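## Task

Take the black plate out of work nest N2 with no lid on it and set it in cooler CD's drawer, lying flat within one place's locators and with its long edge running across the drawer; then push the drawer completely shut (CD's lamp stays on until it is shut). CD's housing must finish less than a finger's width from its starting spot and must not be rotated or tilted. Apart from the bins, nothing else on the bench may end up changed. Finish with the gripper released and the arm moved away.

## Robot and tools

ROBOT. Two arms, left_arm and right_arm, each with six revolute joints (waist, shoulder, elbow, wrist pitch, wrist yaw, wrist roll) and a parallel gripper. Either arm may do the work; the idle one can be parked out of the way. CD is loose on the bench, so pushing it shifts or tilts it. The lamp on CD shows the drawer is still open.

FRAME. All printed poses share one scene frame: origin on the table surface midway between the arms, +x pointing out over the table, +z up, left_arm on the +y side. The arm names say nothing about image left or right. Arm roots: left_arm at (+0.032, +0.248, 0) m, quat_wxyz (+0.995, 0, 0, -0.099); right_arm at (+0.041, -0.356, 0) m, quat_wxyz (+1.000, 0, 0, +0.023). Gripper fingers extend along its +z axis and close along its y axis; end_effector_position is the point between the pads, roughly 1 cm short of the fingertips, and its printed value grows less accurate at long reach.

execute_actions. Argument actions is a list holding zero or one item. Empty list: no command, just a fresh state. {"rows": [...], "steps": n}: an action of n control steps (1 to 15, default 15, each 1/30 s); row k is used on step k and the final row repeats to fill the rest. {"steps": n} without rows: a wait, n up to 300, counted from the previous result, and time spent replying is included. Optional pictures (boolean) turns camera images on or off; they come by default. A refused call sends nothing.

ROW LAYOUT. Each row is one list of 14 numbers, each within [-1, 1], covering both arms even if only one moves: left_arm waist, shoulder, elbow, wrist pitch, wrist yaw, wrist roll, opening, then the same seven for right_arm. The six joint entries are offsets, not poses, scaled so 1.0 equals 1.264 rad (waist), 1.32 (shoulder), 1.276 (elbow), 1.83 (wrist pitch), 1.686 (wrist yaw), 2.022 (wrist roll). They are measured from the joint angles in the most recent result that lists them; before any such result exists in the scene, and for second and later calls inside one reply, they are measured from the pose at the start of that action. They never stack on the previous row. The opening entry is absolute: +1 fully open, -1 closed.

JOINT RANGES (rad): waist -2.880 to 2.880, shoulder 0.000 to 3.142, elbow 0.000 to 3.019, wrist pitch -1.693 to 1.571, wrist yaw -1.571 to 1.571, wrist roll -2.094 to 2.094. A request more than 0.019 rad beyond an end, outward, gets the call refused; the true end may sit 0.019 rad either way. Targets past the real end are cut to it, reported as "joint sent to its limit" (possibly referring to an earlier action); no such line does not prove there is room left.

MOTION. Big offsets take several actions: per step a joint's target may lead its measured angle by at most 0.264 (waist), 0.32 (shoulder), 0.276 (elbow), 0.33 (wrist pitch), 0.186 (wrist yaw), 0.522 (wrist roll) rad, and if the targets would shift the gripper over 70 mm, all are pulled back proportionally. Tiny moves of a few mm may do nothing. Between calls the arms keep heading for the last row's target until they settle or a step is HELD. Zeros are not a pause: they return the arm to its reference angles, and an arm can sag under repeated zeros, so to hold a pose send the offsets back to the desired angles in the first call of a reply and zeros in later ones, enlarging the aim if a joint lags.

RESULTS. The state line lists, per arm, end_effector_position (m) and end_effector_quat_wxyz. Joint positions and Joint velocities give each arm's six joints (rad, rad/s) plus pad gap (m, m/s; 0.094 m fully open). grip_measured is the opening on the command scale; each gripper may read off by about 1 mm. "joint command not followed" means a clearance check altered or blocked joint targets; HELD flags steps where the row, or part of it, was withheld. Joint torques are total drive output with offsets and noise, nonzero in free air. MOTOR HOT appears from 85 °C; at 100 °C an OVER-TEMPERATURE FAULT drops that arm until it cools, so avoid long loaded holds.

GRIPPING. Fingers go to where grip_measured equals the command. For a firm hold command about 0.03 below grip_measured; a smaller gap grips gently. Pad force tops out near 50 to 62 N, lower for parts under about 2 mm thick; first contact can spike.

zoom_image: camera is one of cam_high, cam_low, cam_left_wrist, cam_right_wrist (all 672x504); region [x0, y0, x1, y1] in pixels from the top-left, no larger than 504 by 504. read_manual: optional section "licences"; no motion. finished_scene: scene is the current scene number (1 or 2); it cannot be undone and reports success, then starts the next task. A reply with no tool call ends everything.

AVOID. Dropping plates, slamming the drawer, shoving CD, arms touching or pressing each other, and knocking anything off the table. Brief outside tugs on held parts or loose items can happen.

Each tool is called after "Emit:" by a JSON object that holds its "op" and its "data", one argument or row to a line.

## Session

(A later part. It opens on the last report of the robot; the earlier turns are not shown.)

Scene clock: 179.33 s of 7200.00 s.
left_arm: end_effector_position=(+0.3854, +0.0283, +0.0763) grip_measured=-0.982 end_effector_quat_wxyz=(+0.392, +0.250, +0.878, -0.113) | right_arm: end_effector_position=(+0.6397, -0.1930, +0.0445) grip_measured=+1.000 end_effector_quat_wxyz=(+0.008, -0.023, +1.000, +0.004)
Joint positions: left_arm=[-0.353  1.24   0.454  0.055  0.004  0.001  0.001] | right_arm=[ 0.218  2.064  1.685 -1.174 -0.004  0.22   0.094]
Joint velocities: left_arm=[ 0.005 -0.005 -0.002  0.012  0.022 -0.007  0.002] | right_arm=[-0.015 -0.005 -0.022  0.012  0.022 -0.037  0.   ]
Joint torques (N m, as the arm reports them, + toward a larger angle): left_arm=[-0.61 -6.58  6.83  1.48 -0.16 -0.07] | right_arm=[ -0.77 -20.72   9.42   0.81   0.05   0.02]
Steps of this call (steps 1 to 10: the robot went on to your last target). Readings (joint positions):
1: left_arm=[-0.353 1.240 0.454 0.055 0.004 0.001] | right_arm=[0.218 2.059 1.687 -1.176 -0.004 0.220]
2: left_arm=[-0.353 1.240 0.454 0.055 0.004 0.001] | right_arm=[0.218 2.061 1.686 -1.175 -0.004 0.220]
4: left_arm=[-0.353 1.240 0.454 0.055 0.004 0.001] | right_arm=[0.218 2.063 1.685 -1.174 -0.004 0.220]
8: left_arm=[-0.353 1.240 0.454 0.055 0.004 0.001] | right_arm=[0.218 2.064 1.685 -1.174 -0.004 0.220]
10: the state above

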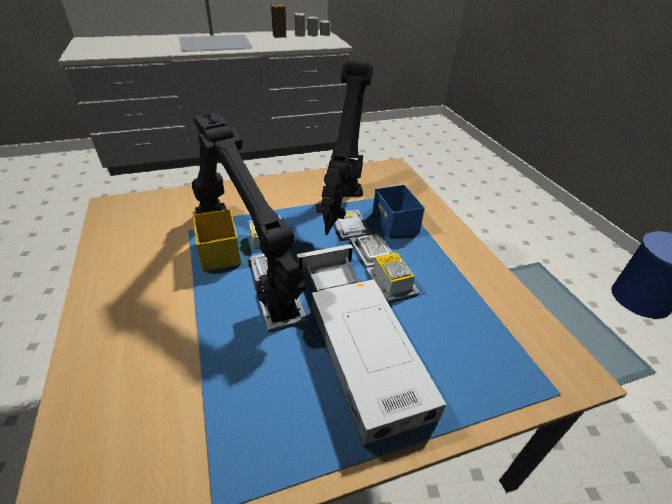

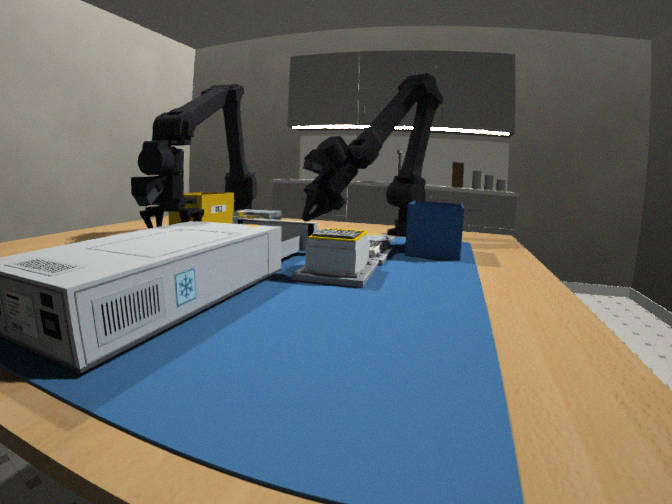

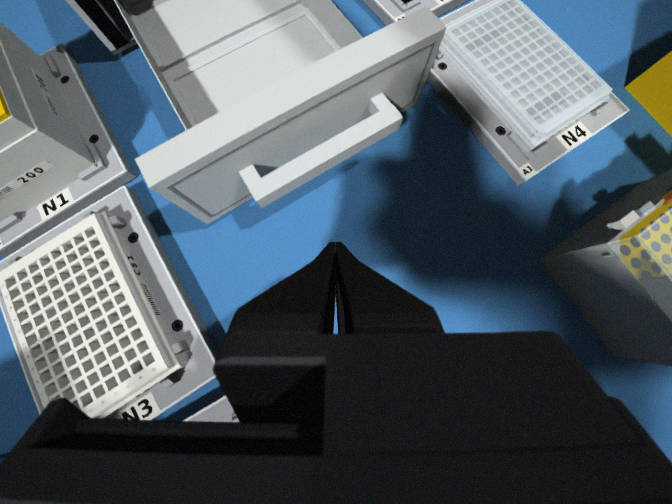

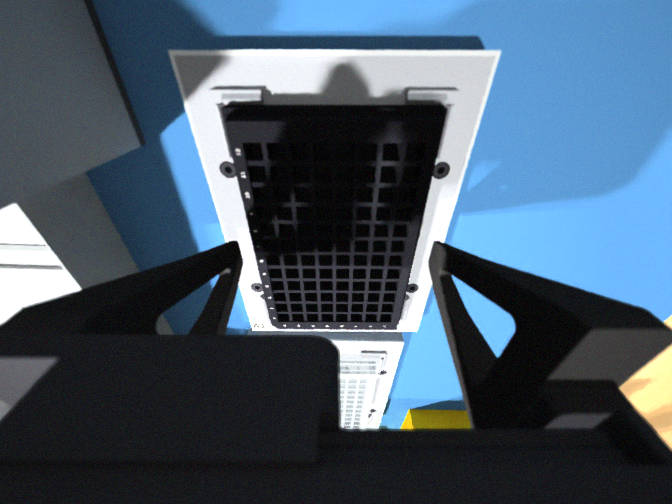

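Emit:
{"op": "execute_actions", "data": {
  "actions": [
    {"rows": [
[0,0,0.005,0,0,0,-1, 0,0.006,0.004,0.004,0,0,0.99],
[0,0,0.005,0,0,0,-1, 0,0.012,0.004,0.004,0,0,0.98],
[0,0,0.005,0,0,0,-1, 0,0.017,0.004,0.004,0,0,0.97],
[0,0,0.005,0,0,0,-1, 0,0.020,0.004,0.004,0,0,0.96],
[0,0,0.005,0,0,0,-1, 0,0.023,0.004,0.004,0,0,0.95],
[0,0,0.005,0,0,0,-1, 0,0.025,0.004,0.004,0,0,0.94],
[0,0,0.005,0,0,0,-1, 0,0.027,0.004,0.004,0,0,0.93],
[0,0,0.005,0,0,0,-1, 0,0.029,0.004,0.004,0,0,0.92],
[0,0,0.005,0,0,0,-1, 0,0.031,0.004,0.004,0,0,0.91],
[0,0,0.005,0,0,0,-1, 0,0.032,0.004,0.004,0,0,0.90],
[0,0,0.005,0,0,0,-1, 0,0.033,0.004,0.004,0,0,0.90],
[0,0,0.005,0,0,0,-1, 0,0.034,0.004,0.004,0,0,0.90]
], "steps": 15}
  ],
  "pictures": false
}}

Emit:
{"op": "execute_actions", "data": {
  "actions": [
    {"steps": 6}
  ]
}}

Scene clock: 196.17 s of 7200.00 s.
left_arm: end_effector_position=(+0.3854, +0.0283, +0.0763) grip_measured=-0.982 end_effector_quat_wxyz=(+0.392, +0.250, +0.878, -0.113) | right_arm: end_effector_position=(+0.6385, -0.1933, +0.0360) grip_measured=+0.903 end_effector_quat_wxyz=(+0.001, -0.023, +1.000, +0.002)
Joint positions: left_arm=[-0.353  1.24   0.454  0.055  0.004  0.001  0.001] | right_arm=[ 0.218  2.078  1.685 -1.174 -0.004  0.22   0.089]
Joint velocities: left_arm=[-0.005 -0.005 -0.007  0.012 -0.095 -0.066 -0.   ] | right_arm=[ 0.005  0.054 -0.012 -0.012  0.037 -0.007 -0.   ]
Joint torques (N m, as the arm reports them, + toward a larger angle): left_arm=[-0.53 -6.45  6.88  1.48 -0.15 -0.06] | right_arm=[ -0.66 -20.57   9.91   0.52   0.05   0.01]
Steps of this call (steps 1 to 15: the robot went on to your last target; steps 16 to 90: nothing new was sent; then 13.33 s passed at rest; steps 91 to 105: all 15 steps of this action). Readings (joint positions):
91: left_arm=[-0.353 1.240 0.454 0.055 0.004 0.001] | right_arm=[0.218 2.064 1.685 -1.174 -0.004 0.220]
92: left_arm=[-0.353 1.240 0.454 0.055 0.004 0.001] | right_arm=[0.218 2.064 1.685 -1.174 -0.004 0.220]
94: left_arm=[-0.353 1.240 0.454 0.055 0.004 0.001] | right_arm=[0.218 2.064 1.685 -1.174 -0.004 0.220]
98: left_arm=[-0.353 1.240 0.454 0.055 0.004 0.001] | right_arm=[0.218 2.065 1.685 -1.174 -0.004 0.220]
105: the state above

Scene clock: 196.37 s of 7200.00 s.
left_arm: end_effector_position=(+0.3854, +0.0283, +0.0763) grip_measured=-0.982 end_effector_quat_wxyz=(+0.392, +0.250, +0.878, -0.113) | right_arm: end_effector_position=(+0.6381, -0.1934, +0.0335) grip_measured=+0.903 end_effector_quat_wxyz=(-0.001, -0.023, +1.000, +0.002)
Joint positions: left_arm=[-0.353  1.24   0.454  0.055  0.004  0.001  0.001] | right_arm=[ 0.218  2.083  1.685 -1.174 -0.004  0.22   0.089]
Joint velocities: left_arm=[-0.015 -0.015  0.002 -0.007 -0.037  0.051  0.001] | right_arm=[-0.005 -0.005 -0.007 -0.007  0.007 -0.066 -0.001]
Joint torques (N m, as the arm reports them, + toward a larger angle): left_arm=[-0.67 -6.7   6.86  1.55 -0.15 -0.06] | right_arm=[ -0.83 -20.25   9.79   0.52   0.06   0.  ]
Steps of this call (steps 1 to 6: the robot went on to your last target). Readings (joint positions):
1: left_arm=[-0.353 1.240 0.454 0.055 0.004 0.001] | right_arm=[0.218 2.080 1.685 -1.174 -0.004 0.220]
2: left_arm=[-0.353 1.240 0.454 0.055 0.004 0.001] | right_arm=[0.218 2.081 1.685 -1.174 -0.004 0.220]
4: left_arm=[-0.353 1.240 0.454 0.055 0.004 0.001] | right_arm=[0.218 2.083 1.685 -1.174 -0.004 0.220]
6: the state above

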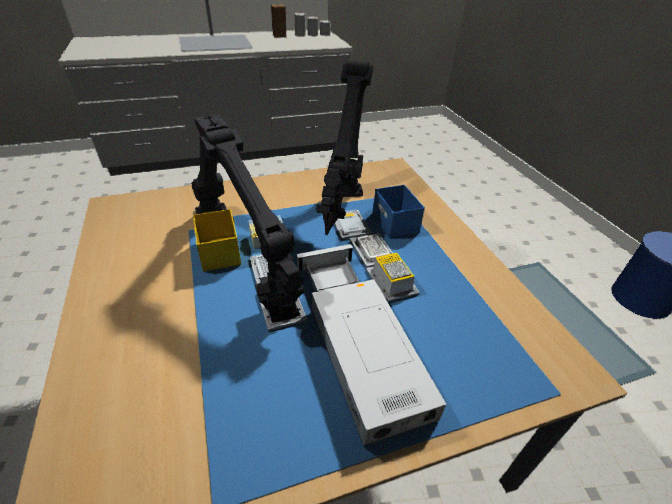

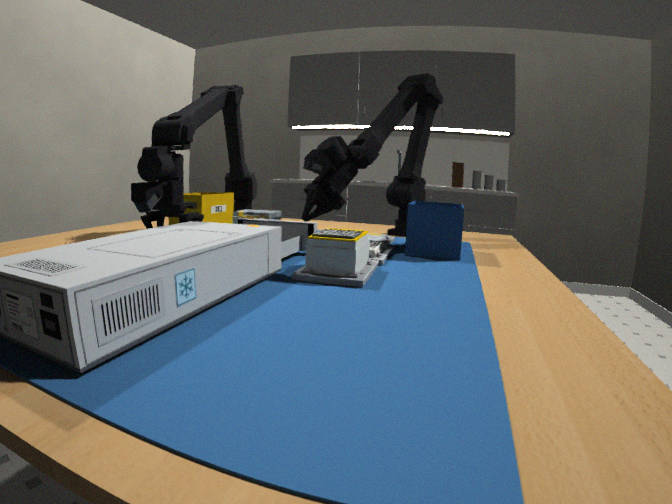

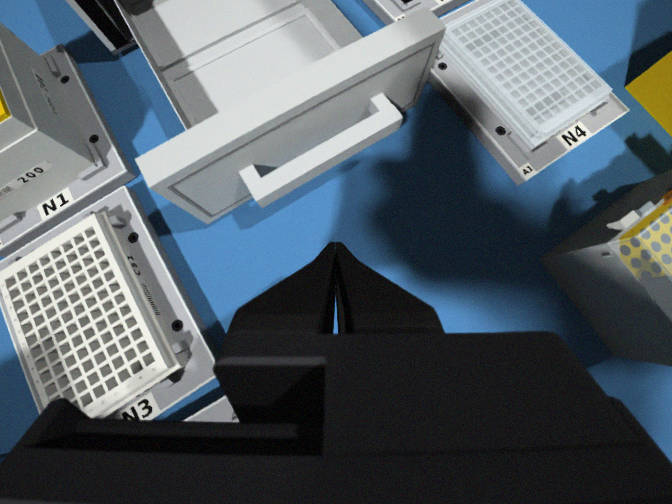

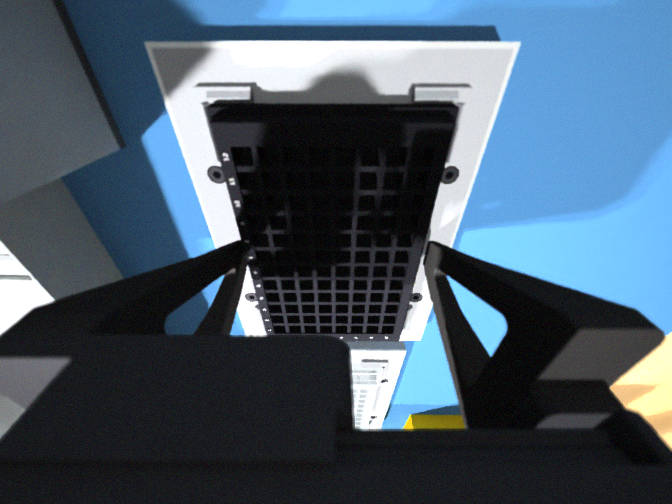

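Emit:
{"op": "zoom_image", "data": {
  "camera": "cam_right_wrist",
  "region": [186, 70, 486, 350]
}}

Region (186, 70, 486, 350) of cam_right_wrist's 672x504 image, scaled by 1.680, with more detail than that image has; it fills the top 470 rows of this view, and the rest is white.

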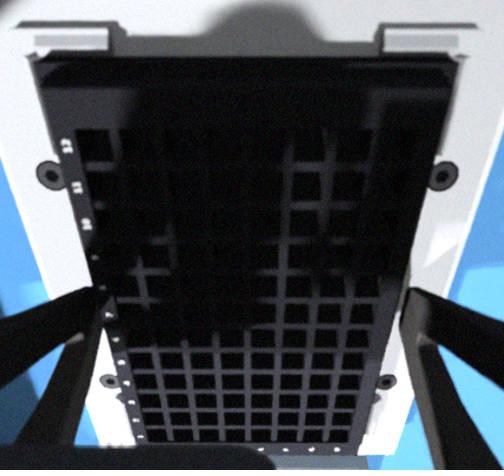

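Emit:
{"op": "execute_actions", "data": {
  "actions": [
    {"rows": [
[0,0,0.005,0,0,0,-1, 0,0.01,0.004,0.004,0,0,0.88],
[0,0,0.005,0,0,0,-1, 0,0.01,0.004,0.004,0,0,0.86],
[0,0,0.005,0,0,0,-1, 0,0.01,0.004,0.004,0,0,0.84],
[0,0,0.005,0,0,0,-1, 0,0.01,0.004,0.004,0,0,0.82],
[0,0,0.005,0,0,0,-1, 0,0.01,0.004,0.004,0,0,0.80],
[0,0,0.005,0,0,0,-1, 0,0.01,0.004,0.004,0,0,0.785],
[0,0,0.005,0,0,0,-1, 0,0.01,0.004,0.004,0,0,0.77],
[0,0,0.005,0,0,0,-1, 0,0.01,0.004,0.004,0,0,0.76],
[0,0,0.005,0,0,0,-1, 0,0.01,0.004,0.004,0,0,0.75],
[0,0,0.005,0,0,0,-1, 0,0.01,0.004,0.004,0,0,0.74],
[0,0,0.005,0,0,0,-1, 0,0.01,0.004,0.004,0,0,0.73],
[0,0,0.005,0,0,0,-1, 0,0.01,0.004,0.004,0,0,0.72],
[0,0,0.005,0,0,0,-1, 0,0.01,0.004,0.004,0,0,0.715]
], "steps": 15}
  ],
  "pictures": false
}}

Emit:
{"op": "execute_actions", "data": {
  "actions": [
    {"steps": 5}
  ],
  "pictures": false
}}

Scene clock: 211.00 s of 7200.00 s.
left_arm: end_effector_position=(+0.3854, +0.0283, +0.0763) grip_measured=-0.982 end_effector_quat_wxyz=(+0.392, +0.250, +0.878, -0.113) | right_arm: end_effector_position=(+0.6380, -0.1927, +0.0335) grip_measured=+0.752 end_effector_quat_wxyz=(-0.001, -0.023, +1.000, +0.003)
Joint positions: left_arm=[-0.353  1.24   0.454  0.055  0.004  0.001  0.001] | right_arm=[ 0.219  2.083  1.685 -1.174 -0.006  0.22   0.082]
Joint velocities: left_arm=[-0.005 -0.005  0.002  0.007 -0.007 -0.051 -0.001] | right_arm=[-0.015 -0.015 -0.012  0.007 -0.037  0.022 -0.   ]
Joint torques (N m, as the arm reports them, + toward a larger angle): left_arm=[-0.66 -6.72  6.89  1.58 -0.15 -0.08] | right_arm=[ -0.9  -21.76   9.89   0.56   0.13   0.01]
Steps of this call (steps 1 to 15: the robot went on to your last target; steps 16 to 90: nothing new was sent; then 11.13 s passed at rest; steps 91 to 105: all 15 steps of this action). Readings (joint positions):
91: left_arm=[-0.353 1.240 0.454 0.055 0.004 0.001] | right_arm=[0.218 2.083 1.685 -1.174 -0.004 0.220]
92: left_arm=[-0.353 1.240 0.454 0.055 0.004 0.001] | right_arm=[0.218 2.083 1.685 -1.174 -0.004 0.220]
94: left_arm=[-0.353 1.240 0.454 0.055 0.004 0.001] | right_arm=[0.218 2.083 1.685 -1.174 -0.005 0.220]
98: left_arm=[-0.353 1.240 0.454 0.055 0.004 0.001] | right_arm=[0.219 2.083 1.685 -1.174 -0.006 0.220]
105: the state above

Scene clock: 211.17 s of 7200.00 s.
left_arm: end_effector_position=(+0.3854, +0.0283, +0.0763) grip_measured=-0.982 end_effector_quat_wxyz=(+0.392, +0.250, +0.878, -0.113) | right_arm: end_effector_position=(+0.6380, -0.1927, +0.0335) grip_measured=+0.752 end_effector_quat_wxyz=(-0.001, -0.023, +1.000, +0.003)
Joint positions: left_arm=[-0.353  1.24   0.454  0.055  0.004  0.001  0.001] | right_arm=[ 0.219  2.083  1.685 -1.174 -0.006  0.22   0.082]
Joint velocities: left_arm=[-0.005 -0.005 -0.012 -0.022 -0.037 -0.007  0.   ] | right_arm=[-0.005 -0.005 -0.007 -0.007 -0.022 -0.081  0.   ]
Joint torques (N m, as the arm reports them, + toward a larger angle): left_arm=[-0.71 -6.76  6.81  1.56 -0.16 -0.08] | right_arm=[ -0.78 -21.81   9.93   0.53   0.12   0.01]
Steps of this call (steps 1 to 5: the robot went on to your last target). Readings (joint positions):
1: left_arm=[-0.353 1.240 0.454 0.055 0.004 0.001] | right_arm=[0.219 2.083 1.685 -1.174 -0.006 0.220]
2: left_arm=[-0.353 1.240 0.454 0.055 0.004 0.001] | right_arm=[0.219 2.083 1.685 -1.174 -0.006 0.220]
4: left_arm=[-0.353 1.240 0.454 0.055 0.004 0.001] | right_arm=[0.219 2.083 1.685 -1.174 -0.006 0.220]
5: the state above

Emit:
{"op": "execute_actions", "data": {
  "actions": [
    {"rows": [
[0,0,0.005,0,0,0,-1, 0,-0.005,0.025,-0.005,0,0,0.72],
[0,0,0.005,0,0,0,-1, 0,-0.007,0.027,-0.009,0,0,0.72],
[0,0,0.005,0,0,0,-1, 0,-0.010,0.032,-0.014,0,0,0.72],
[0,0,0.005,0,0,0,-1, 0,-0.014,0.038,-0.022,0,0,0.72],
[0,0,0.005,0,0,0,-1, 0,-0.018,0.046,-0.031,0,0,0.72],
[0,0,0.005,0,0,0,-1, 0,-0.023,0.057,-0.042,0,0,0.72],
[0,0,0.005,0,0,0,-1, 0,-0.028,0.069,-0.055,0,0,0.72],
[0,0,0.005,0,0,0,-1, 0,-0.032,0.083,-0.067,0,0,0.72],
[0,0,0.005,0,0,0,-1, 0,-0.035,0.098,-0.080,0,0,0.72],
[0,0,0.005,0,0,0,-1, 0,-0.037,0.113,-0.093,0,-0.001,0.72],
[0,0,0.005,0,0,0,-1, 0,-0.039,0.127,-0.104,0,-0.004,0.72],
[0,0,0.005,0,0,0,-1, 0,-0.041,0.140,-0.114,0,-0.010,0.72],
[0,0,0.005,0,0,0,-1, 0,-0.041,0.150,-0.121,0,-0.018,0.72],
[0,0,0.005,0,0,0,-1, 0,-0.042,0.156,-0.125,0,-0.028,0.72],
[0,0,0.005,0,0,0,-1, 0,-0.042,0.158,-0.127,0,-0.040,0.72]
], "steps": 15}
  ],
  "pictures": false
}}

Emit:
{"op": "execute_actions", "data": {
  "actions": [
    {"rows": [
[0,0,0.005,0,0,0,-1, 0.004,-0.002,0.038,-0.010,0,-0.050,0.72],
[0,0,0.005,0,0,0,-1, 0.006,-0.002,0.038,-0.010,0,-0.066,0.72],
[0,0,0.005,0,0,0,-1, 0.010,-0.002,0.038,-0.010,0,-0.083,0.72],
[0,0,0.005,0,0,0,-1, 0.015,-0.002,0.038,-0.010,0,-0.103,0.72],
[0,0,0.005,0,0,0,-1, 0.022,-0.002,0.038,-0.010,0,-0.123,0.72],
[0,0,0.005,0,0,0,-1, 0.029,-0.002,0.038,-0.010,0,-0.145,0.72],
[0,0,0.005,0,0,0,-1, 0.039,-0.002,0.038,-0.010,0,-0.168,0.72],
[0,0,0.005,0,0,0,-1, 0.049,-0.002,0.038,-0.010,0,-0.191,0.72],
[0,0,0.005,0,0,0,-1, 0.060,-0.002,0.038,-0.010,0,-0.216,0.72],
[0,0,0.005,0,0,0,-1, 0.072,-0.002,0.038,-0.010,0,-0.241,0.72],
[0,0,0.005,0,0,0,-1, 0.085,-0.002,0.038,-0.010,0,-0.266,0.72],
[0,0,0.005,0,0,0,-1, 0.099,-0.002,0.038,-0.010,0,-0.292,0.72],
[0,0,0.005,0,0,0,-1, 0.113,-0.002,0.038,-0.010,0,-0.318,0.72],
[0,0,0.005,0,0,0,-1, 0.127,-0.002,0.038,-0.010,0,-0.343,0.72],
[0,0,0.005,0,0,0,-1, 0.142,-0.002,0.038,-0.010,0,-0.368,0.72]
], "steps": 15}
  ],
  "pictures": false
}}

Emit:
{"op": "execute_actions", "data": {
  "actions": [
    {"rows": [
[0,0,0.005,0,0,0,-1, 0.052,0.004,0.02,0,0,-0.134,0.72],
[0,0,0.005,0,0,0,-1, 0.066,0.004,0.02,0,0,-0.157,0.72],
[0,0,0.005,0,0,0,-1, 0.080,0.004,0.02,0,0,-0.181,0.72],
[0,0,0.005,0,0,0,-1, 0.094,0.004,0.02,0,0,-0.202,0.72],
[0,0,0.005,0,0,0,-1, 0.107,0.004,0.02,0,0,-0.222,0.72],
[0,0,0.005,0,0,0,-1, 0.119,0.004,0.02,0,0,-0.242,0.72],
[0,0,0.005,0,0,0,-1, 0.130,0.004,0.02,0,0,-0.259,0.72],
[0,0,0.005,0,0,0,-1, 0.140,0.004,0.02,0,0,-0.275,0.72],
[0,0,0.005,0,0,0,-1, 0.150,0.004,0.02,0,0,-0.288,0.72],
[0,0,0.005,0,0,0,-1, 0.157,0.004,0.02,0,0,-0.300,0.72],
[0,0,0.005,0,0,0,-1, 0.164,0.004,0.02,0,0,-0.310,0.72],
[0,0,0.005,0,0,0,-1, 0.169,0.004,0.02,0,0,-0.318,0.72],
[0,0,0.005,0,0,0,-1, 0.173,0.004,0.02,0,0,-0.323,0.72],
[0,0,0.005,0,0,0,-1, 0.175,0.004,0.02,0,0,-0.327,0.72],
[0,0,0.005,0,0,0,-1, 0.176,0.004,0.02,0,0,-0.328,0.72]
], "steps": 15}
  ],
  "pictures": false
}}

Emit:
{"op": "execute_actions", "data": {
  "actions": [
    {"steps": 12}
  ]
}}

Scene clock: 280.33 s of 7200.00 s.
left_arm: end_effector_position=(+0.3854, +0.0283, +0.0763) grip_measured=-0.982 end_effector_quat_wxyz=(+0.392, +0.250, +0.878, -0.113) | right_arm: end_effector_position=(+0.6431, -0.1913, +0.1056) grip_measured=+0.752 end_effector_quat_wxyz=(-0.013, -0.035, +0.999, -0.000)
Joint positions: left_arm=[-0.353  1.24   0.454  0.055  0.004  0.001  0.001] | right_arm=[ 0.219  2.052  1.832 -1.376 -0.006  0.196  0.082]
Joint velocities: left_arm=[-0.024 -0.024 -0.002 -0.002  0.051  0.007 -0.001] | right_arm=[-0.015 -0.22   0.398 -0.247 -0.095 -0.418 -0.   ]
Joint torques (N m, as the arm reports them, + toward a larger angle): left_arm=[-0.72 -6.82  6.9   1.44 -0.15 -0.07] | right_arm=[ -0.76 -24.45  12.91  -0.29   0.04  -0.06]
Steps of this call (steps 1 to 15: the robot went on to your last target; steps 16 to 90: nothing new was sent; then 65.67 s passed at rest; steps 91 to 105: all 15 steps of this action). Readings (joint positions):
91: left_arm=[-0.353 1.240 0.454 0.055 0.004 0.001] | right_arm=[0.219 2.083 1.685 -1.174 -0.006 0.220]
92: left_arm=[-0.353 1.240 0.454 0.055 0.004 0.001] | right_arm=[0.219 2.083 1.685 -1.174 -0.006 0.220]
94: left_arm=[-0.353 1.240 0.454 0.055 0.004 0.001] | right_arm=[0.219 2.083 1.687 -1.179 -0.006 0.220]
98: left_arm=[-0.353 1.240 0.454 0.055 0.004 0.001] | right_arm=[0.219 2.081 1.719 -1.238 -0.006 0.220]
105: the state above

Scene clock: 280.83 s of 7200.00 s.
left_arm: end_effector_position=(+0.3854, +0.0283, +0.0763) grip_measured=-0.982 end_effector_quat_wxyz=(+0.392, +0.250, +0.878, -0.113) | right_arm: end_effector_position=(+0.6256, -0.1172, +0.1271) grip_measured=+0.753 end_effector_quat_wxyz=(+0.007, -0.353, +0.936, +0.003)
Joint positions: left_arm=[-0.353  1.24   0.454  0.055  0.004  0.001  0.001] | right_arm=[ 0.34   2.032  1.858 -1.382 -0.006 -0.335  0.082]
Joint velocities: left_arm=[ 0.015 -0.005  0.002 -0.017  0.022 -0.007  0.001] | right_arm=[ 0.63   0.005 -0.002 -0.012  0.022 -1.385 -0.001]
Joint torques (N m, as the arm reports them, + toward a larger angle): left_arm=[-0.69 -6.66  6.87  1.42 -0.15 -0.07] | right_arm=[  0.87 -21.51  12.34  -0.22  -0.01  -0.05]
Steps of this call (steps 1 to 15: all 15 steps of this action). Readings (joint positions):
1: left_arm=[-0.353 1.240 0.454 0.055 0.004 0.001] | right_arm=[0.219 2.045 1.842 -1.380 -0.006 0.180]
2: left_arm=[-0.353 1.240 0.454 0.055 0.004 0.001] | right_arm=[0.219 2.039 1.850 -1.381 -0.006 0.160]
4: left_arm=[-0.353 1.240 0.454 0.055 0.004 0.001] | right_arm=[0.220 2.031 1.857 -1.381 -0.006 0.110]
8: left_arm=[-0.353 1.240 0.454 0.055 0.004 0.001] | right_arm=[0.235 2.032 1.858 -1.382 -0.006 -0.022]
15: the state above

Scene clock: 281.33 s of 7200.00 s.
left_arm: end_effector_position=(+0.3854, +0.0283, +0.0763) grip_measured=-0.982 end_effector_quat_wxyz=(+0.392, +0.250, +0.878, -0.113) | right_arm: end_effector_position=(+0.5550, +0.0109, +0.1271) grip_measured=+0.753 end_effector_quat_wxyz=(-0.008, +0.694, -0.720, -0.002)
Joint positions: left_arm=[-0.353  1.24   0.454  0.055  0.004  0.001  0.001] | right_arm=[ 0.572  2.032  1.858 -1.382 -0.006 -0.915  0.082]
Joint velocities: left_arm=[-0.015 -0.005 -0.002 -0.012  0.007 -0.037  0.   ] | right_arm=[ 0.112  0.015 -0.022  0.002  0.066 -0.491 -0.001]
Joint torques (N m, as the arm reports them, + toward a larger angle): left_arm=[-0.95 -6.6   6.83  1.56 -0.17 -0.06] | right_arm=[ -1.91 -22.74  12.63   0.24  -0.06  -0.06]
Steps of this call (steps 1 to 15: all 15 steps of this action). Readings (joint positions):
1: left_arm=[-0.353 1.240 0.454 0.055 0.004 0.001] | right_arm=[0.362 2.032 1.858 -1.382 -0.006 -0.384]
2: left_arm=[-0.353 1.240 0.454 0.055 0.004 0.001] | right_arm=[0.384 2.032 1.858 -1.382 -0.006 -0.434]
4: left_arm=[-0.353 1.240 0.454 0.055 0.004 0.001] | right_arm=[0.427 2.032 1.858 -1.382 -0.006 -0.532]
8: left_arm=[-0.353 1.240 0.454 0.055 0.004 0.001] | right_arm=[0.502 2.032 1.858 -1.382 -0.006 -0.710]
15: the state above

Scene clock: 281.73 s of 7200.00 s.
left_arm: end_effector_position=(+0.3854, +0.0283, +0.0763) grip_measured=-0.982 end_effector_quat_wxyz=(+0.392, +0.250, +0.878, -0.113) | right_arm: end_effector_position=(+0.5568, +0.0084, +0.1271) grip_measured=+0.753 end_effector_quat_wxyz=(-0.008, +0.717, -0.698, -0.001)
Joint positions: left_arm=[-0.353  1.24   0.454  0.055  0.004  0.001  0.001] | right_arm=[ 0.568  2.032  1.858 -1.382 -0.006 -0.984  0.082]
Joint velocities: left_arm=[ 0.005  0.005 -0.002 -0.032  0.007 -0.051  0.001] | right_arm=[-0.024  0.015 -0.012 -0.007 -0.022 -0.095  0.   ]
Joint torques (N m, as the arm reports them, + toward a larger angle): left_arm=[-0.82 -7.04  6.83  1.5  -0.16 -0.06] | right_arm=[ -1.23 -22.27  12.56   0.23  -0.07  -0.09]
Steps of this call (steps 1 to 12: the robot went on to your last target). Readings (joint positions):
1: left_arm=[-0.353 1.240 0.454 0.055 0.004 0.001] | right_arm=[0.575 2.032 1.858 -1.382 -0.006 -0.930]
2: left_arm=[-0.353 1.240 0.454 0.055 0.004 0.001] | right_arm=[0.576 2.032 1.858 -1.382 -0.006 -0.942]
4: left_arm=[-0.353 1.240 0.454 0.055 0.004 0.001] | right_arm=[0.574 2.032 1.858 -1.382 -0.006 -0.959]
8: left_arm=[-0.353 1.240 0.454 0.055 0.004 0.001] | right_arm=[0.570 2.032 1.858 -1.382 -0.006 -0.977]
12: the state above

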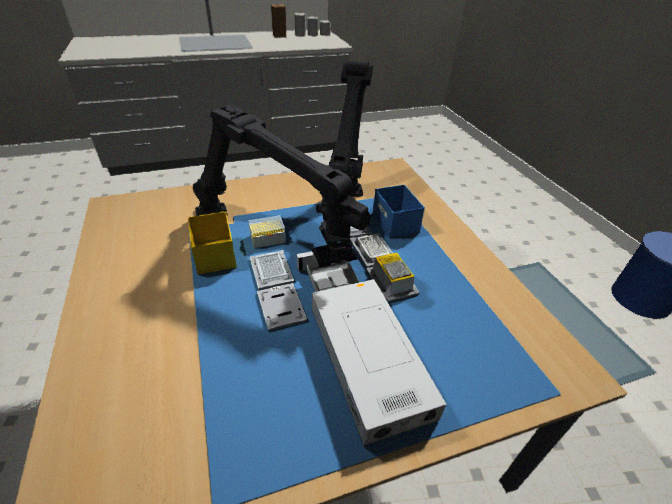

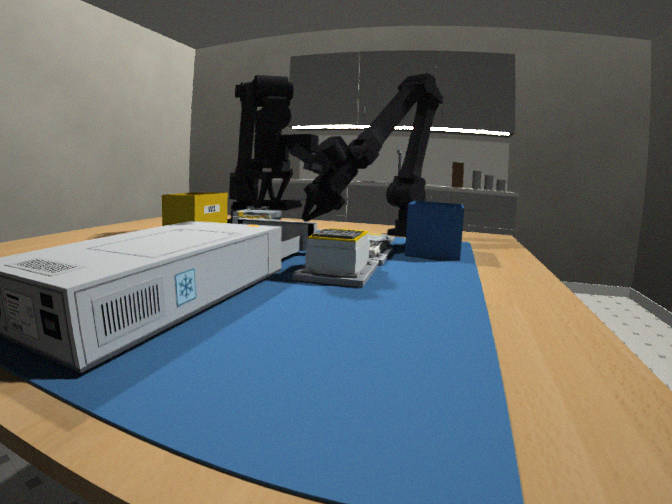

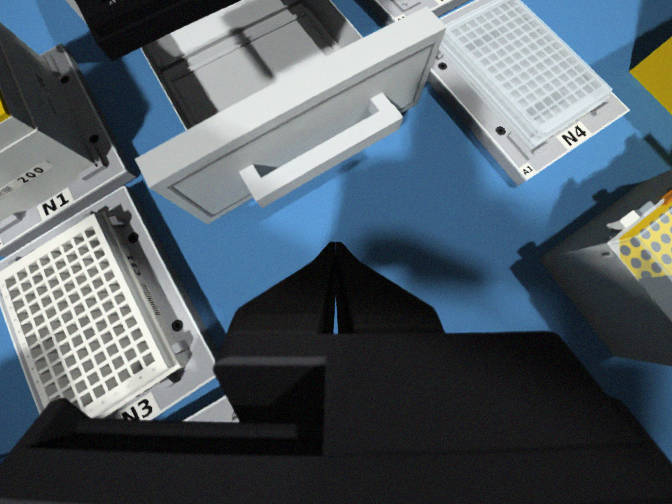

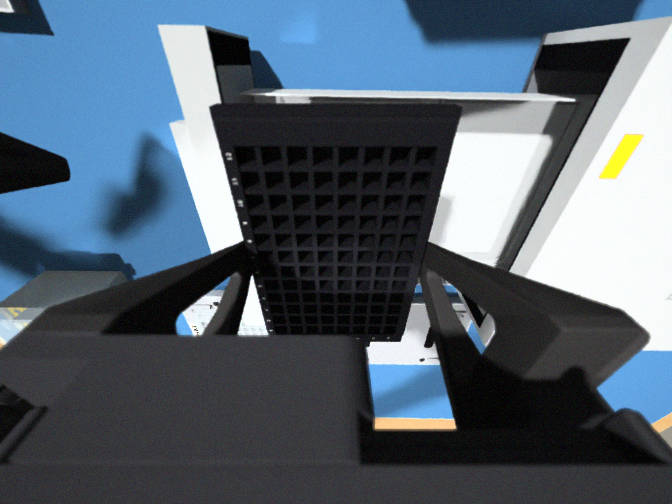

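Emit:
{"op": "zoom_image", "data": {
  "camera": "cam_right_wrist",
  "region": [150, 10, 630, 290]
}}

Emit:
{"op": "zoom_image", "data": {
  "camera": "cam_right_wrist",
  "region": [430, 70, 600, 270]
}}

Region (150, 10, 630, 290) of cam_right_wrist's 672x504 image, scaled by 1.050, with more detail than that image has; it fills the top 294 rows of this view, and the rest is white.

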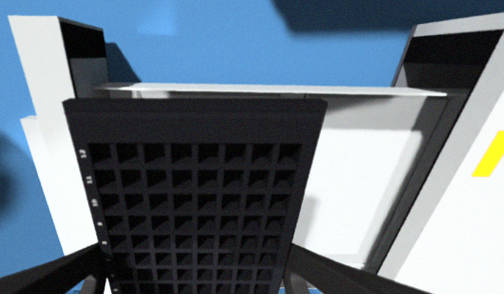

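Region (430, 70, 600, 270) of cam_right_wrist's 672x504 image, scaled by 2.520, with more detail than that image has; it fills the left 428 columns of this view, and the rest is white.

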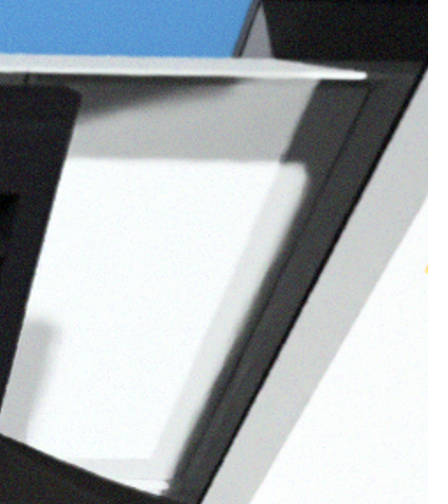

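Emit:
{"op": "zoom_image", "data": {
  "camera": "cam_right_wrist",
  "region": [200, 70, 340, 120]
}}

Emit:
{"op": "zoom_image", "data": {
  "camera": "cam_right_wrist",
  "region": [340, 70, 480, 120]
}}

Region (200, 70, 340, 120) of cam_right_wrist's 672x504 image, scaled by 3.600, with more detail than that image has; it fills the top 180 rows of this view, and the rest is white.

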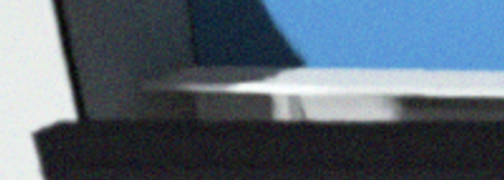

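Region (340, 70, 480, 120) of cam_right_wrist's 672x504 image, scaled by 3.600, with more detail than that image has; it fills the top 180 rows of this view, and the rest is white.

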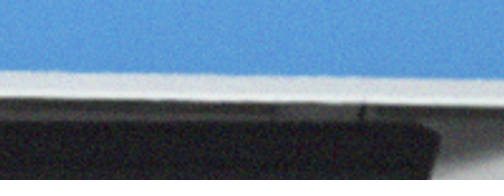

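Emit:
{"op": "execute_actions", "data": {
  "actions": [
    {"rows": [
[0,0,0.005,0,0,0,-1, -0.002,0.006,0,0.004,0,-0.005,0.72],
[0,0,0.005,0,0,0,-1, -0.003,0.011,-0.002,0.008,0,-0.005,0.72],
[0,0,0.005,0,0,0,-1, -0.005,0.015,-0.005,0.012,0,-0.005,0.72],
[0,0,0.005,0,0,0,-1, -0.007,0.019,-0.009,0.017,0,-0.005,0.72],
[0,0,0.005,0,0,0,-1, -0.009,0.023,-0.013,0.022,0,-0.005,0.72],
[0,0,0.005,0,0,0,-1, -0.011,0.027,-0.018,0.027,0,-0.005,0.72],
[0,0,0.005,0,0,0,-1, -0.013,0.032,-0.024,0.033,0,-0.005,0.72],
[0,0,0.005,0,0,0,-1, -0.015,0.036,-0.029,0.039,0,-0.005,0.72],
[0,0,0.005,0,0,0,-1, -0.017,0.040,-0.034,0.045,0,-0.005,0.72],
[0,0,0.005,0,0,0,-1, -0.018,0.044,-0.039,0.051,0,-0.005,0.72],
[0,0,0.005,0,0,0,-1, -0.019,0.048,-0.044,0.056,0,-0.005,0.72],
[0,0,0.005,0,0,0,-1, -0.020,0.051,-0.047,0.060,0,-0.005,0.72],
[0,0,0.005,0,0,0,-1, -0.021,0.053,-0.050,0.063,0,-0.005,0.72],
[0,0,0.005,0,0,0,-1, -0.021,0.054,-0.052,0.065,0,-0.005,0.72],
[0,0,0.005,0,0,0,-1, -0.021,0.055,-0.0525,0.066,0,-0.005,0.72]
], "steps": 15}
  ],
  "pictures": false
}}

Emit:
{"op": "execute_actions", "data": {
  "actions": [
    {"steps": 10}
  ]
}}

Scene clock: 321.80 s of 7200.00 s.
left_arm: end_effector_position=(+0.3854, +0.0283, +0.0763) grip_measured=-0.982 end_effector_quat_wxyz=(+0.392, +0.250, +0.878, -0.113) | right_arm: end_effector_position=(+0.5666, -0.0001, +0.0806) grip_measured=+0.753 end_effector_quat_wxyz=(-0.008, +0.711, -0.703, -0.001)
Joint positions: left_arm=[-0.353  1.24   0.454  0.055  0.004  0.001  0.001] | right_arm=[ 0.548  2.071  1.796 -1.282 -0.006 -0.989  0.082]
Joint velocities: left_arm=[ 0.005 -0.005  0.002 -0.012  0.066 -0.022  0.   ] | right_arm=[-0.063  0.19  -0.168  0.105  0.022 -0.022  0.   ]
Joint torques (N m, as the arm reports them, + toward a larger angle): left_arm=[-0.78 -6.81  6.82  1.52 -0.16 -0.08] | right_arm=[ -1.58 -21.42  10.29   0.49  -0.07  -0.04]
Steps of this call (steps 1 to 30: the robot went on to your last target; steps 31 to 90: nothing new was sent; then 36.57 s passed at rest; steps 91 to 105: all 15 steps of this action). Readings (joint positions):
91: left_arm=[-0.353 1.240 0.454 0.055 0.004 0.001] | right_arm=[0.568 2.032 1.858 -1.382 -0.006 -0.989]
92: left_arm=[-0.353 1.240 0.454 0.055 0.004 0.001] | right_arm=[0.568 2.032 1.858 -1.382 -0.006 -0.989]
94: left_arm=[-0.353 1.240 0.454 0.055 0.004 0.001] | right_arm=[0.568 2.032 1.855 -1.375 -0.006 -0.989]
98: left_arm=[-0.353 1.240 0.454 0.055 0.004 0.001] | right_arm=[0.564 2.034 1.836 -1.343 -0.006 -0.989]
105: the state above

Scene clock: 322.13 s of 7200.00 s.
left_arm: end_effector_position=(+0.3854, +0.0283, +0.0763) grip_measured=-0.982 end_effector_quat_wxyz=(+0.392, +0.250, +0.878, -0.113) | right_arm: end_effector_position=(+0.5651, -0.0049, +0.0623) grip_measured=+0.753 end_effector_quat_wxyz=(+0.006, +0.710, -0.705, -0.004)
Joint positions: left_arm=[-0.353  1.24   0.454  0.055  0.004  0.001  0.001] | right_arm=[ 0.543  2.094  1.784 -1.274 -0.006 -0.989  0.082]
Joint velocities: left_arm=[-0.005  0.005 -0.017  0.002 -0.037  0.007  0.   ] | right_arm=[ 0.005 -0.005 -0.017  0.002 -0.007 -0.022 -0.002]
Joint torques (N m, as the arm reports them, + toward a larger angle): left_arm=[-0.59 -6.56  6.86  1.48 -0.15 -0.06] | right_arm=[ -0.95 -22.55  10.33   0.68  -0.07  -0.04]
Steps of this call (steps 1 to 10: the robot went on to your last target). Readings (joint positions):
1: left_arm=[-0.353 1.240 0.454 0.055 0.004 0.001] | right_arm=[0.545 2.078 1.792 -1.279 -0.006 -0.989]
2: left_arm=[-0.353 1.240 0.454 0.055 0.004 0.001] | right_arm=[0.544 2.083 1.789 -1.277 -0.006 -0.989]
4: left_arm=[-0.353 1.240 0.454 0.055 0.004 0.001] | right_arm=[0.543 2.091 1.785 -1.275 -0.006 -0.989]
8: left_arm=[-0.353 1.240 0.454 0.055 0.004 0.001] | right_arm=[0.543 2.094 1.784 -1.275 -0.006 -0.989]
10: the state above

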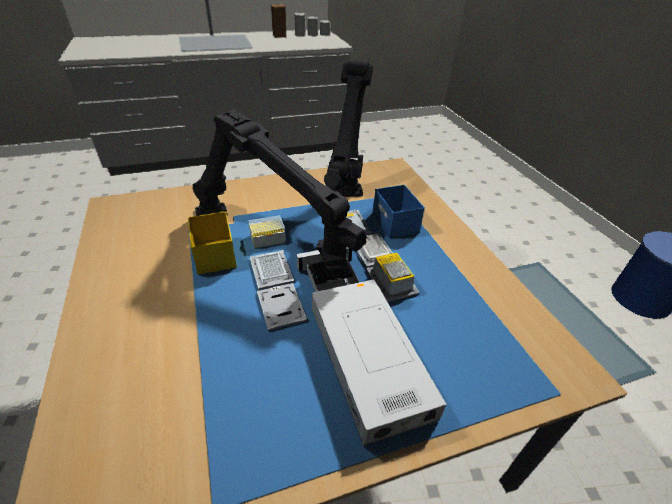

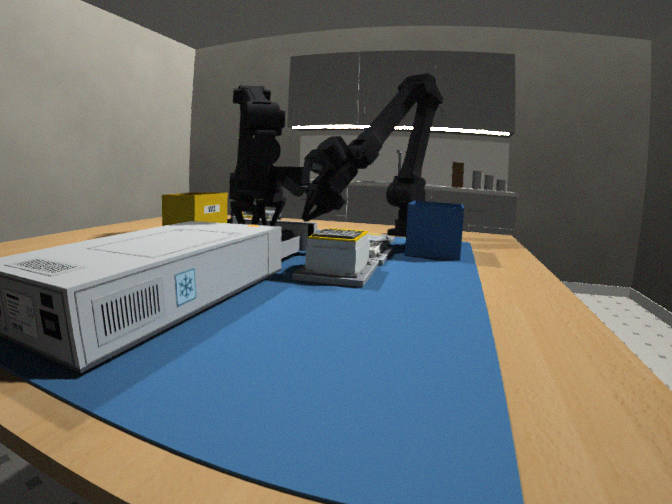

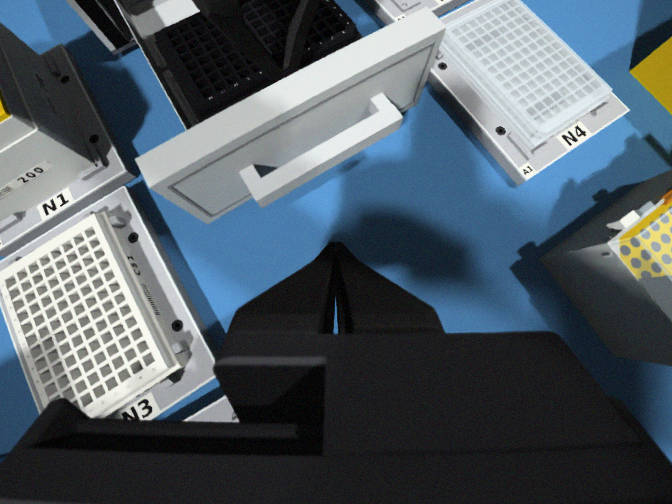

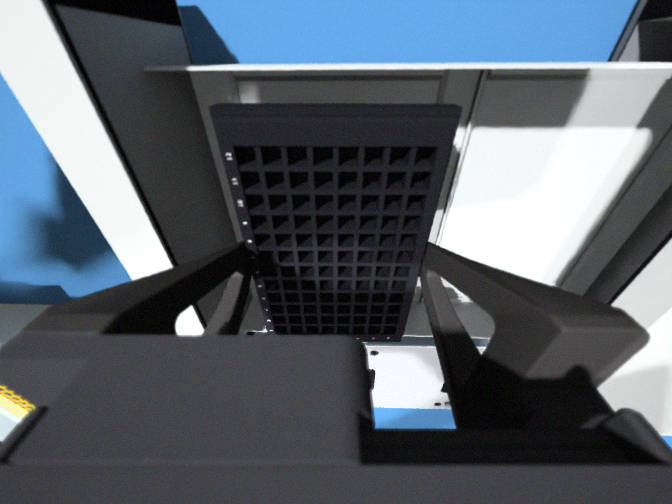

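Emit:
{"op": "zoom_image", "data": {
  "camera": "cam_right_wrist",
  "region": [180, 50, 300, 130]
}}

Emit:
{"op": "zoom_image", "data": {
  "camera": "cam_right_wrist",
  "region": [380, 50, 500, 130]
}}

Emit:
{"op": "zoom_image", "data": {
  "camera": "cam_left_wrist",
  "region": [100, 0, 400, 150]
}}

Region (180, 50, 300, 130) of cam_right_wrist's 672x504 image, scaled by 4.200, with more detail than that image has.

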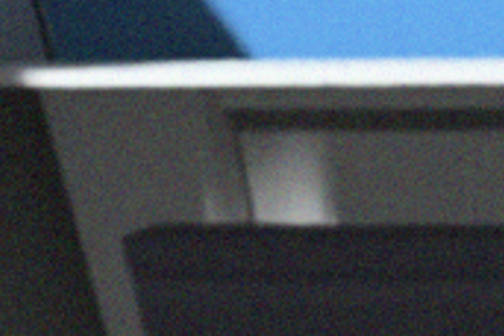

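Region (380, 50, 500, 130) of cam_right_wrist's 672x504 image, scaled by 4.200, with more detail than that image has.

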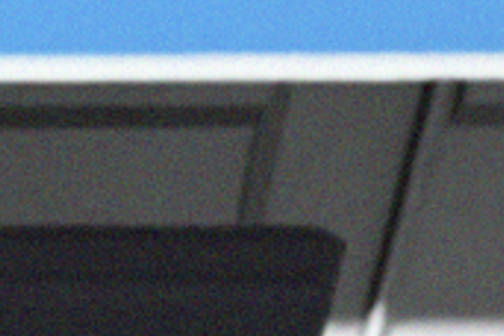

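Region (100, 0, 400, 150) of cam_left_wrist's 672x504 image, scaled by 1.680, with more detail than that image has.

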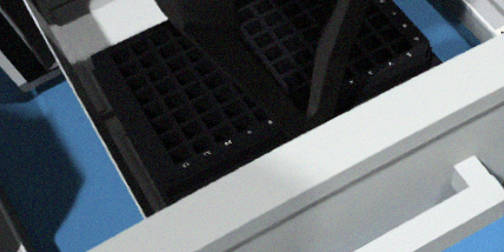

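Emit:
{"op": "execute_actions", "data": {
  "actions": [
    {"rows": [
[0,0,0.005,0,0,0,-1, 0.003,0.004,0.002,0.005,0,-0.002,0.72],
[0,0,0.005,0,0,0,-1, 0.005,0.008,0.002,0.009,0,-0.002,0.72],
[0,0,0.005,0,0,0,-1, 0.007,0.011,0.001,0.012,0,-0.002,0.72],
[0,0,0.005,0,0,0,-1, 0.008,0.014,0,0.014,0,-0.002,0.72],
[0,0,0.005,0,0,0,-1, 0.009,0.016,-0.001,0.016,0,-0.002,0.72],
[0,0,0.005,0,0,0,-1, 0.009,0.018,-0.002,0.018,0,-0.002,0.72],
[0,0,0.005,0,0,0,-1, 0.009,0.020,-0.003,0.020,0,-0.002,0.72],
[0,0,0.005,0,0,0,-1, 0.009,0.022,-0.005,0.022,0,-0.002,0.72],
[0,0,0.005,0,0,0,-1, 0.009,0.024,-0.006,0.024,0,-0.002,0.72],
[0,0,0.005,0,0,0,-1, 0.009,0.026,-0.007,0.025,0,-0.002,0.72],
[0,0,0.005,0,0,0,-1, 0.009,0.027,-0.008,0.026,0,-0.002,0.72],
[0,0,0.005,0,0,0,-1, 0.009,0.028,-0.009,0.027,0,-0.002,0.72],
[0,0,0.005,0,0,0,-1, 0.009,0.029,-0.009,0.028,0,-0.002,0.72]
], "steps": 15}
  ],
  "pictures": false
}}

Emit:
{"op": "execute_actions", "data": {
  "actions": [
    {"steps": 8}
  ]
}}

Scene clock: 344.87 s of 7200.00 s.
left_arm: end_effector_position=(+0.3854, +0.0283, +0.0763) grip_measured=-0.982 end_effector_quat_wxyz=(+0.392, +0.250, +0.878, -0.113) | right_arm: end_effector_position=(+0.5675, +0.0008, +0.0548) grip_measured=+0.753 end_effector_quat_wxyz=(-0.005, +0.711, -0.703, -0.002)
Joint positions: left_arm=[-0.353  1.24   0.454  0.055  0.004  0.001  0.001] | right_arm=[ 0.548  2.1    1.774 -1.237 -0.006 -0.989  0.082]
Joint velocities: left_arm=[-0.005 -0.015 -0.022 -0.012 -0.066 -0.007  0.001] | right_arm=[-0.005  0.044 -0.022  0.027 -0.007  0.022 -0.   ]
Joint torques (N m, as the arm reports them, + toward a larger angle): left_arm=[-0.79 -6.98  6.88  1.47 -0.16 -0.06] | right_arm=[ -0.25 -20.94   9.75   0.7   -0.07  -0.03]
Steps of this call (steps 1 to 30: the robot went on to your last target; steps 31 to 90: nothing new was sent; then 19.23 s passed at rest; steps 91 to 105: all 15 steps of this action). Readings (joint positions):
91: left_arm=[-0.353 1.240 0.454 0.055 0.004 0.001] | right_arm=[0.543 2.094 1.784 -1.274 -0.006 -0.989]
92: left_arm=[-0.353 1.240 0.454 0.055 0.004 0.001] | right_arm=[0.543 2.094 1.784 -1.273 -0.006 -0.989]
94: left_arm=[-0.353 1.240 0.454 0.055 0.004 0.001] | right_arm=[0.543 2.094 1.784 -1.268 -0.006 -0.989]
98: left_arm=[-0.353 1.240 0.454 0.055 0.004 0.001] | right_arm=[0.545 2.094 1.783 -1.253 -0.006 -0.989]
105: the state above

Scene clock: 345.13 s of 7200.00 s.
left_arm: end_effector_position=(+0.3854, +0.0283, +0.0763) grip_measured=-0.982 end_effector_quat_wxyz=(+0.392, +0.250, +0.878, -0.113) | right_arm: end_effector_position=(+0.5665, +0.0001, +0.0499) grip_measured=+0.753 end_effector_quat_wxyz=(-0.001, +0.711, -0.703, -0.003)
Joint positions: left_arm=[-0.353  1.24   0.454  0.055  0.004  0.001  0.001] | right_arm=[ 0.548  2.107  1.771 -1.235 -0.006 -0.989  0.082]
Joint velocities: left_arm=[-0.015 -0.015  0.002 -0.007  0.066 -0.022 -0.001] | right_arm=[-0.015  0.005 -0.007 -0.002 -0.022  0.037  0.001]
Joint torques (N m, as the arm reports them, + toward a larger angle): left_arm=[-0.69 -6.77  6.81  1.44 -0.15 -0.07] | right_arm=[ -0.22 -20.95   9.74   0.74  -0.08  -0.03]
Steps of this call (steps 1 to 8: the robot went on to your last target). Readings (joint positions):
1: left_arm=[-0.353 1.240 0.454 0.055 0.004 0.001] | right_arm=[0.548 2.102 1.774 -1.236 -0.006 -0.989]
2: left_arm=[-0.353 1.240 0.454 0.055 0.004 0.001] | right_arm=[0.548 2.104 1.773 -1.236 -0.006 -0.989]
4: left_arm=[-0.353 1.240 0.454 0.055 0.004 0.001] | right_arm=[0.548 2.105 1.772 -1.235 -0.006 -0.989]
8: the state above

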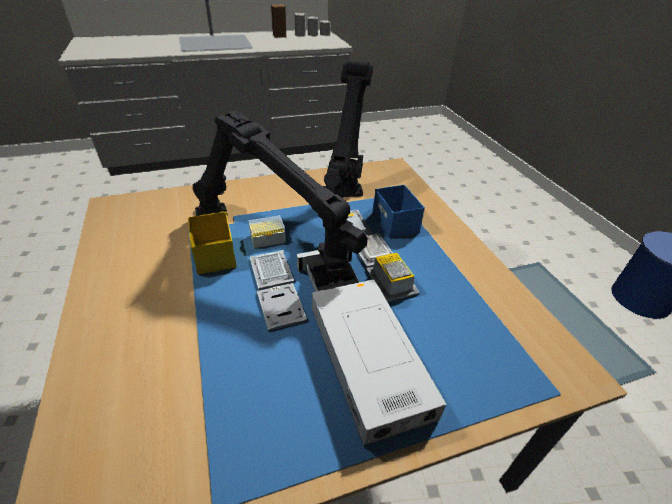

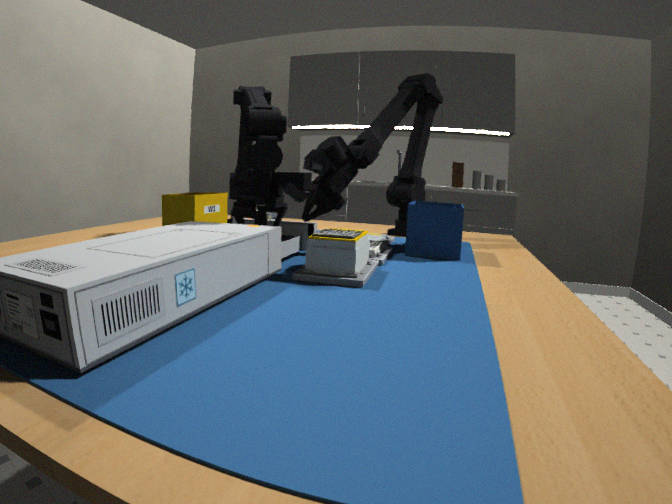

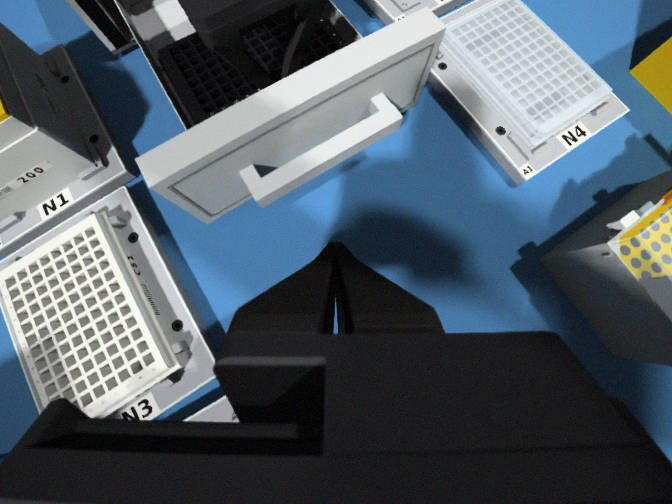

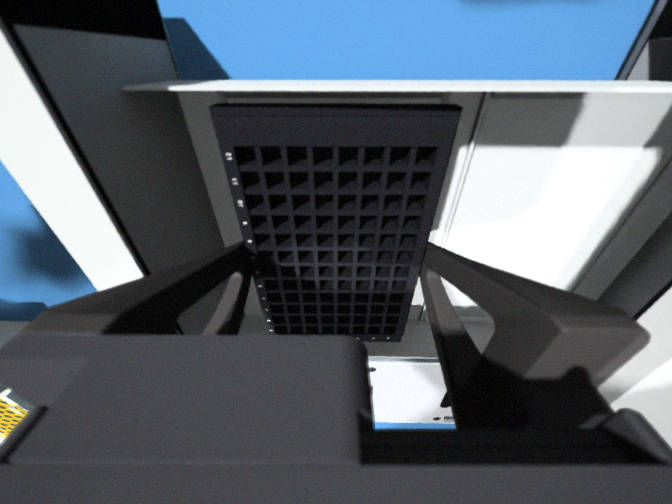

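Emit:
{"op": "zoom_image", "data": {
  "camera": "cam_right_wrist",
  "region": [190, 70, 280, 130]
}}

Emit:
{"op": "zoom_image", "data": {
  "camera": "cam_right_wrist",
  "region": [400, 70, 490, 130]
}}

Region (190, 70, 280, 130) of cam_right_wrist's 672x504 image, scaled by 5.600, with more detail than that image has.

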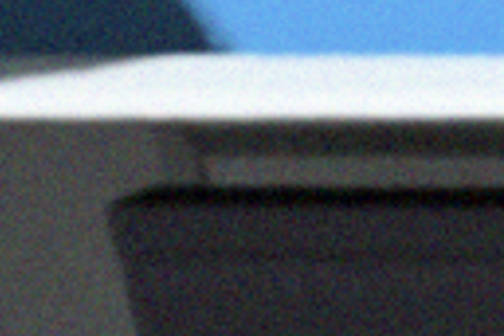

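Region (400, 70, 490, 130) of cam_right_wrist's 672x504 image, scaled by 5.600, with more detail than that image has.

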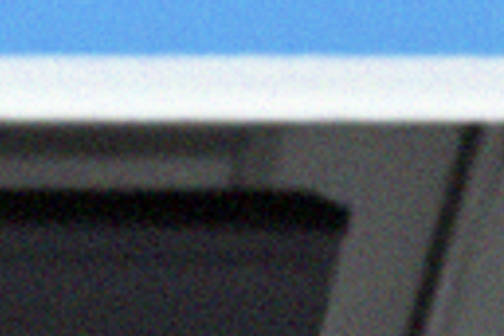

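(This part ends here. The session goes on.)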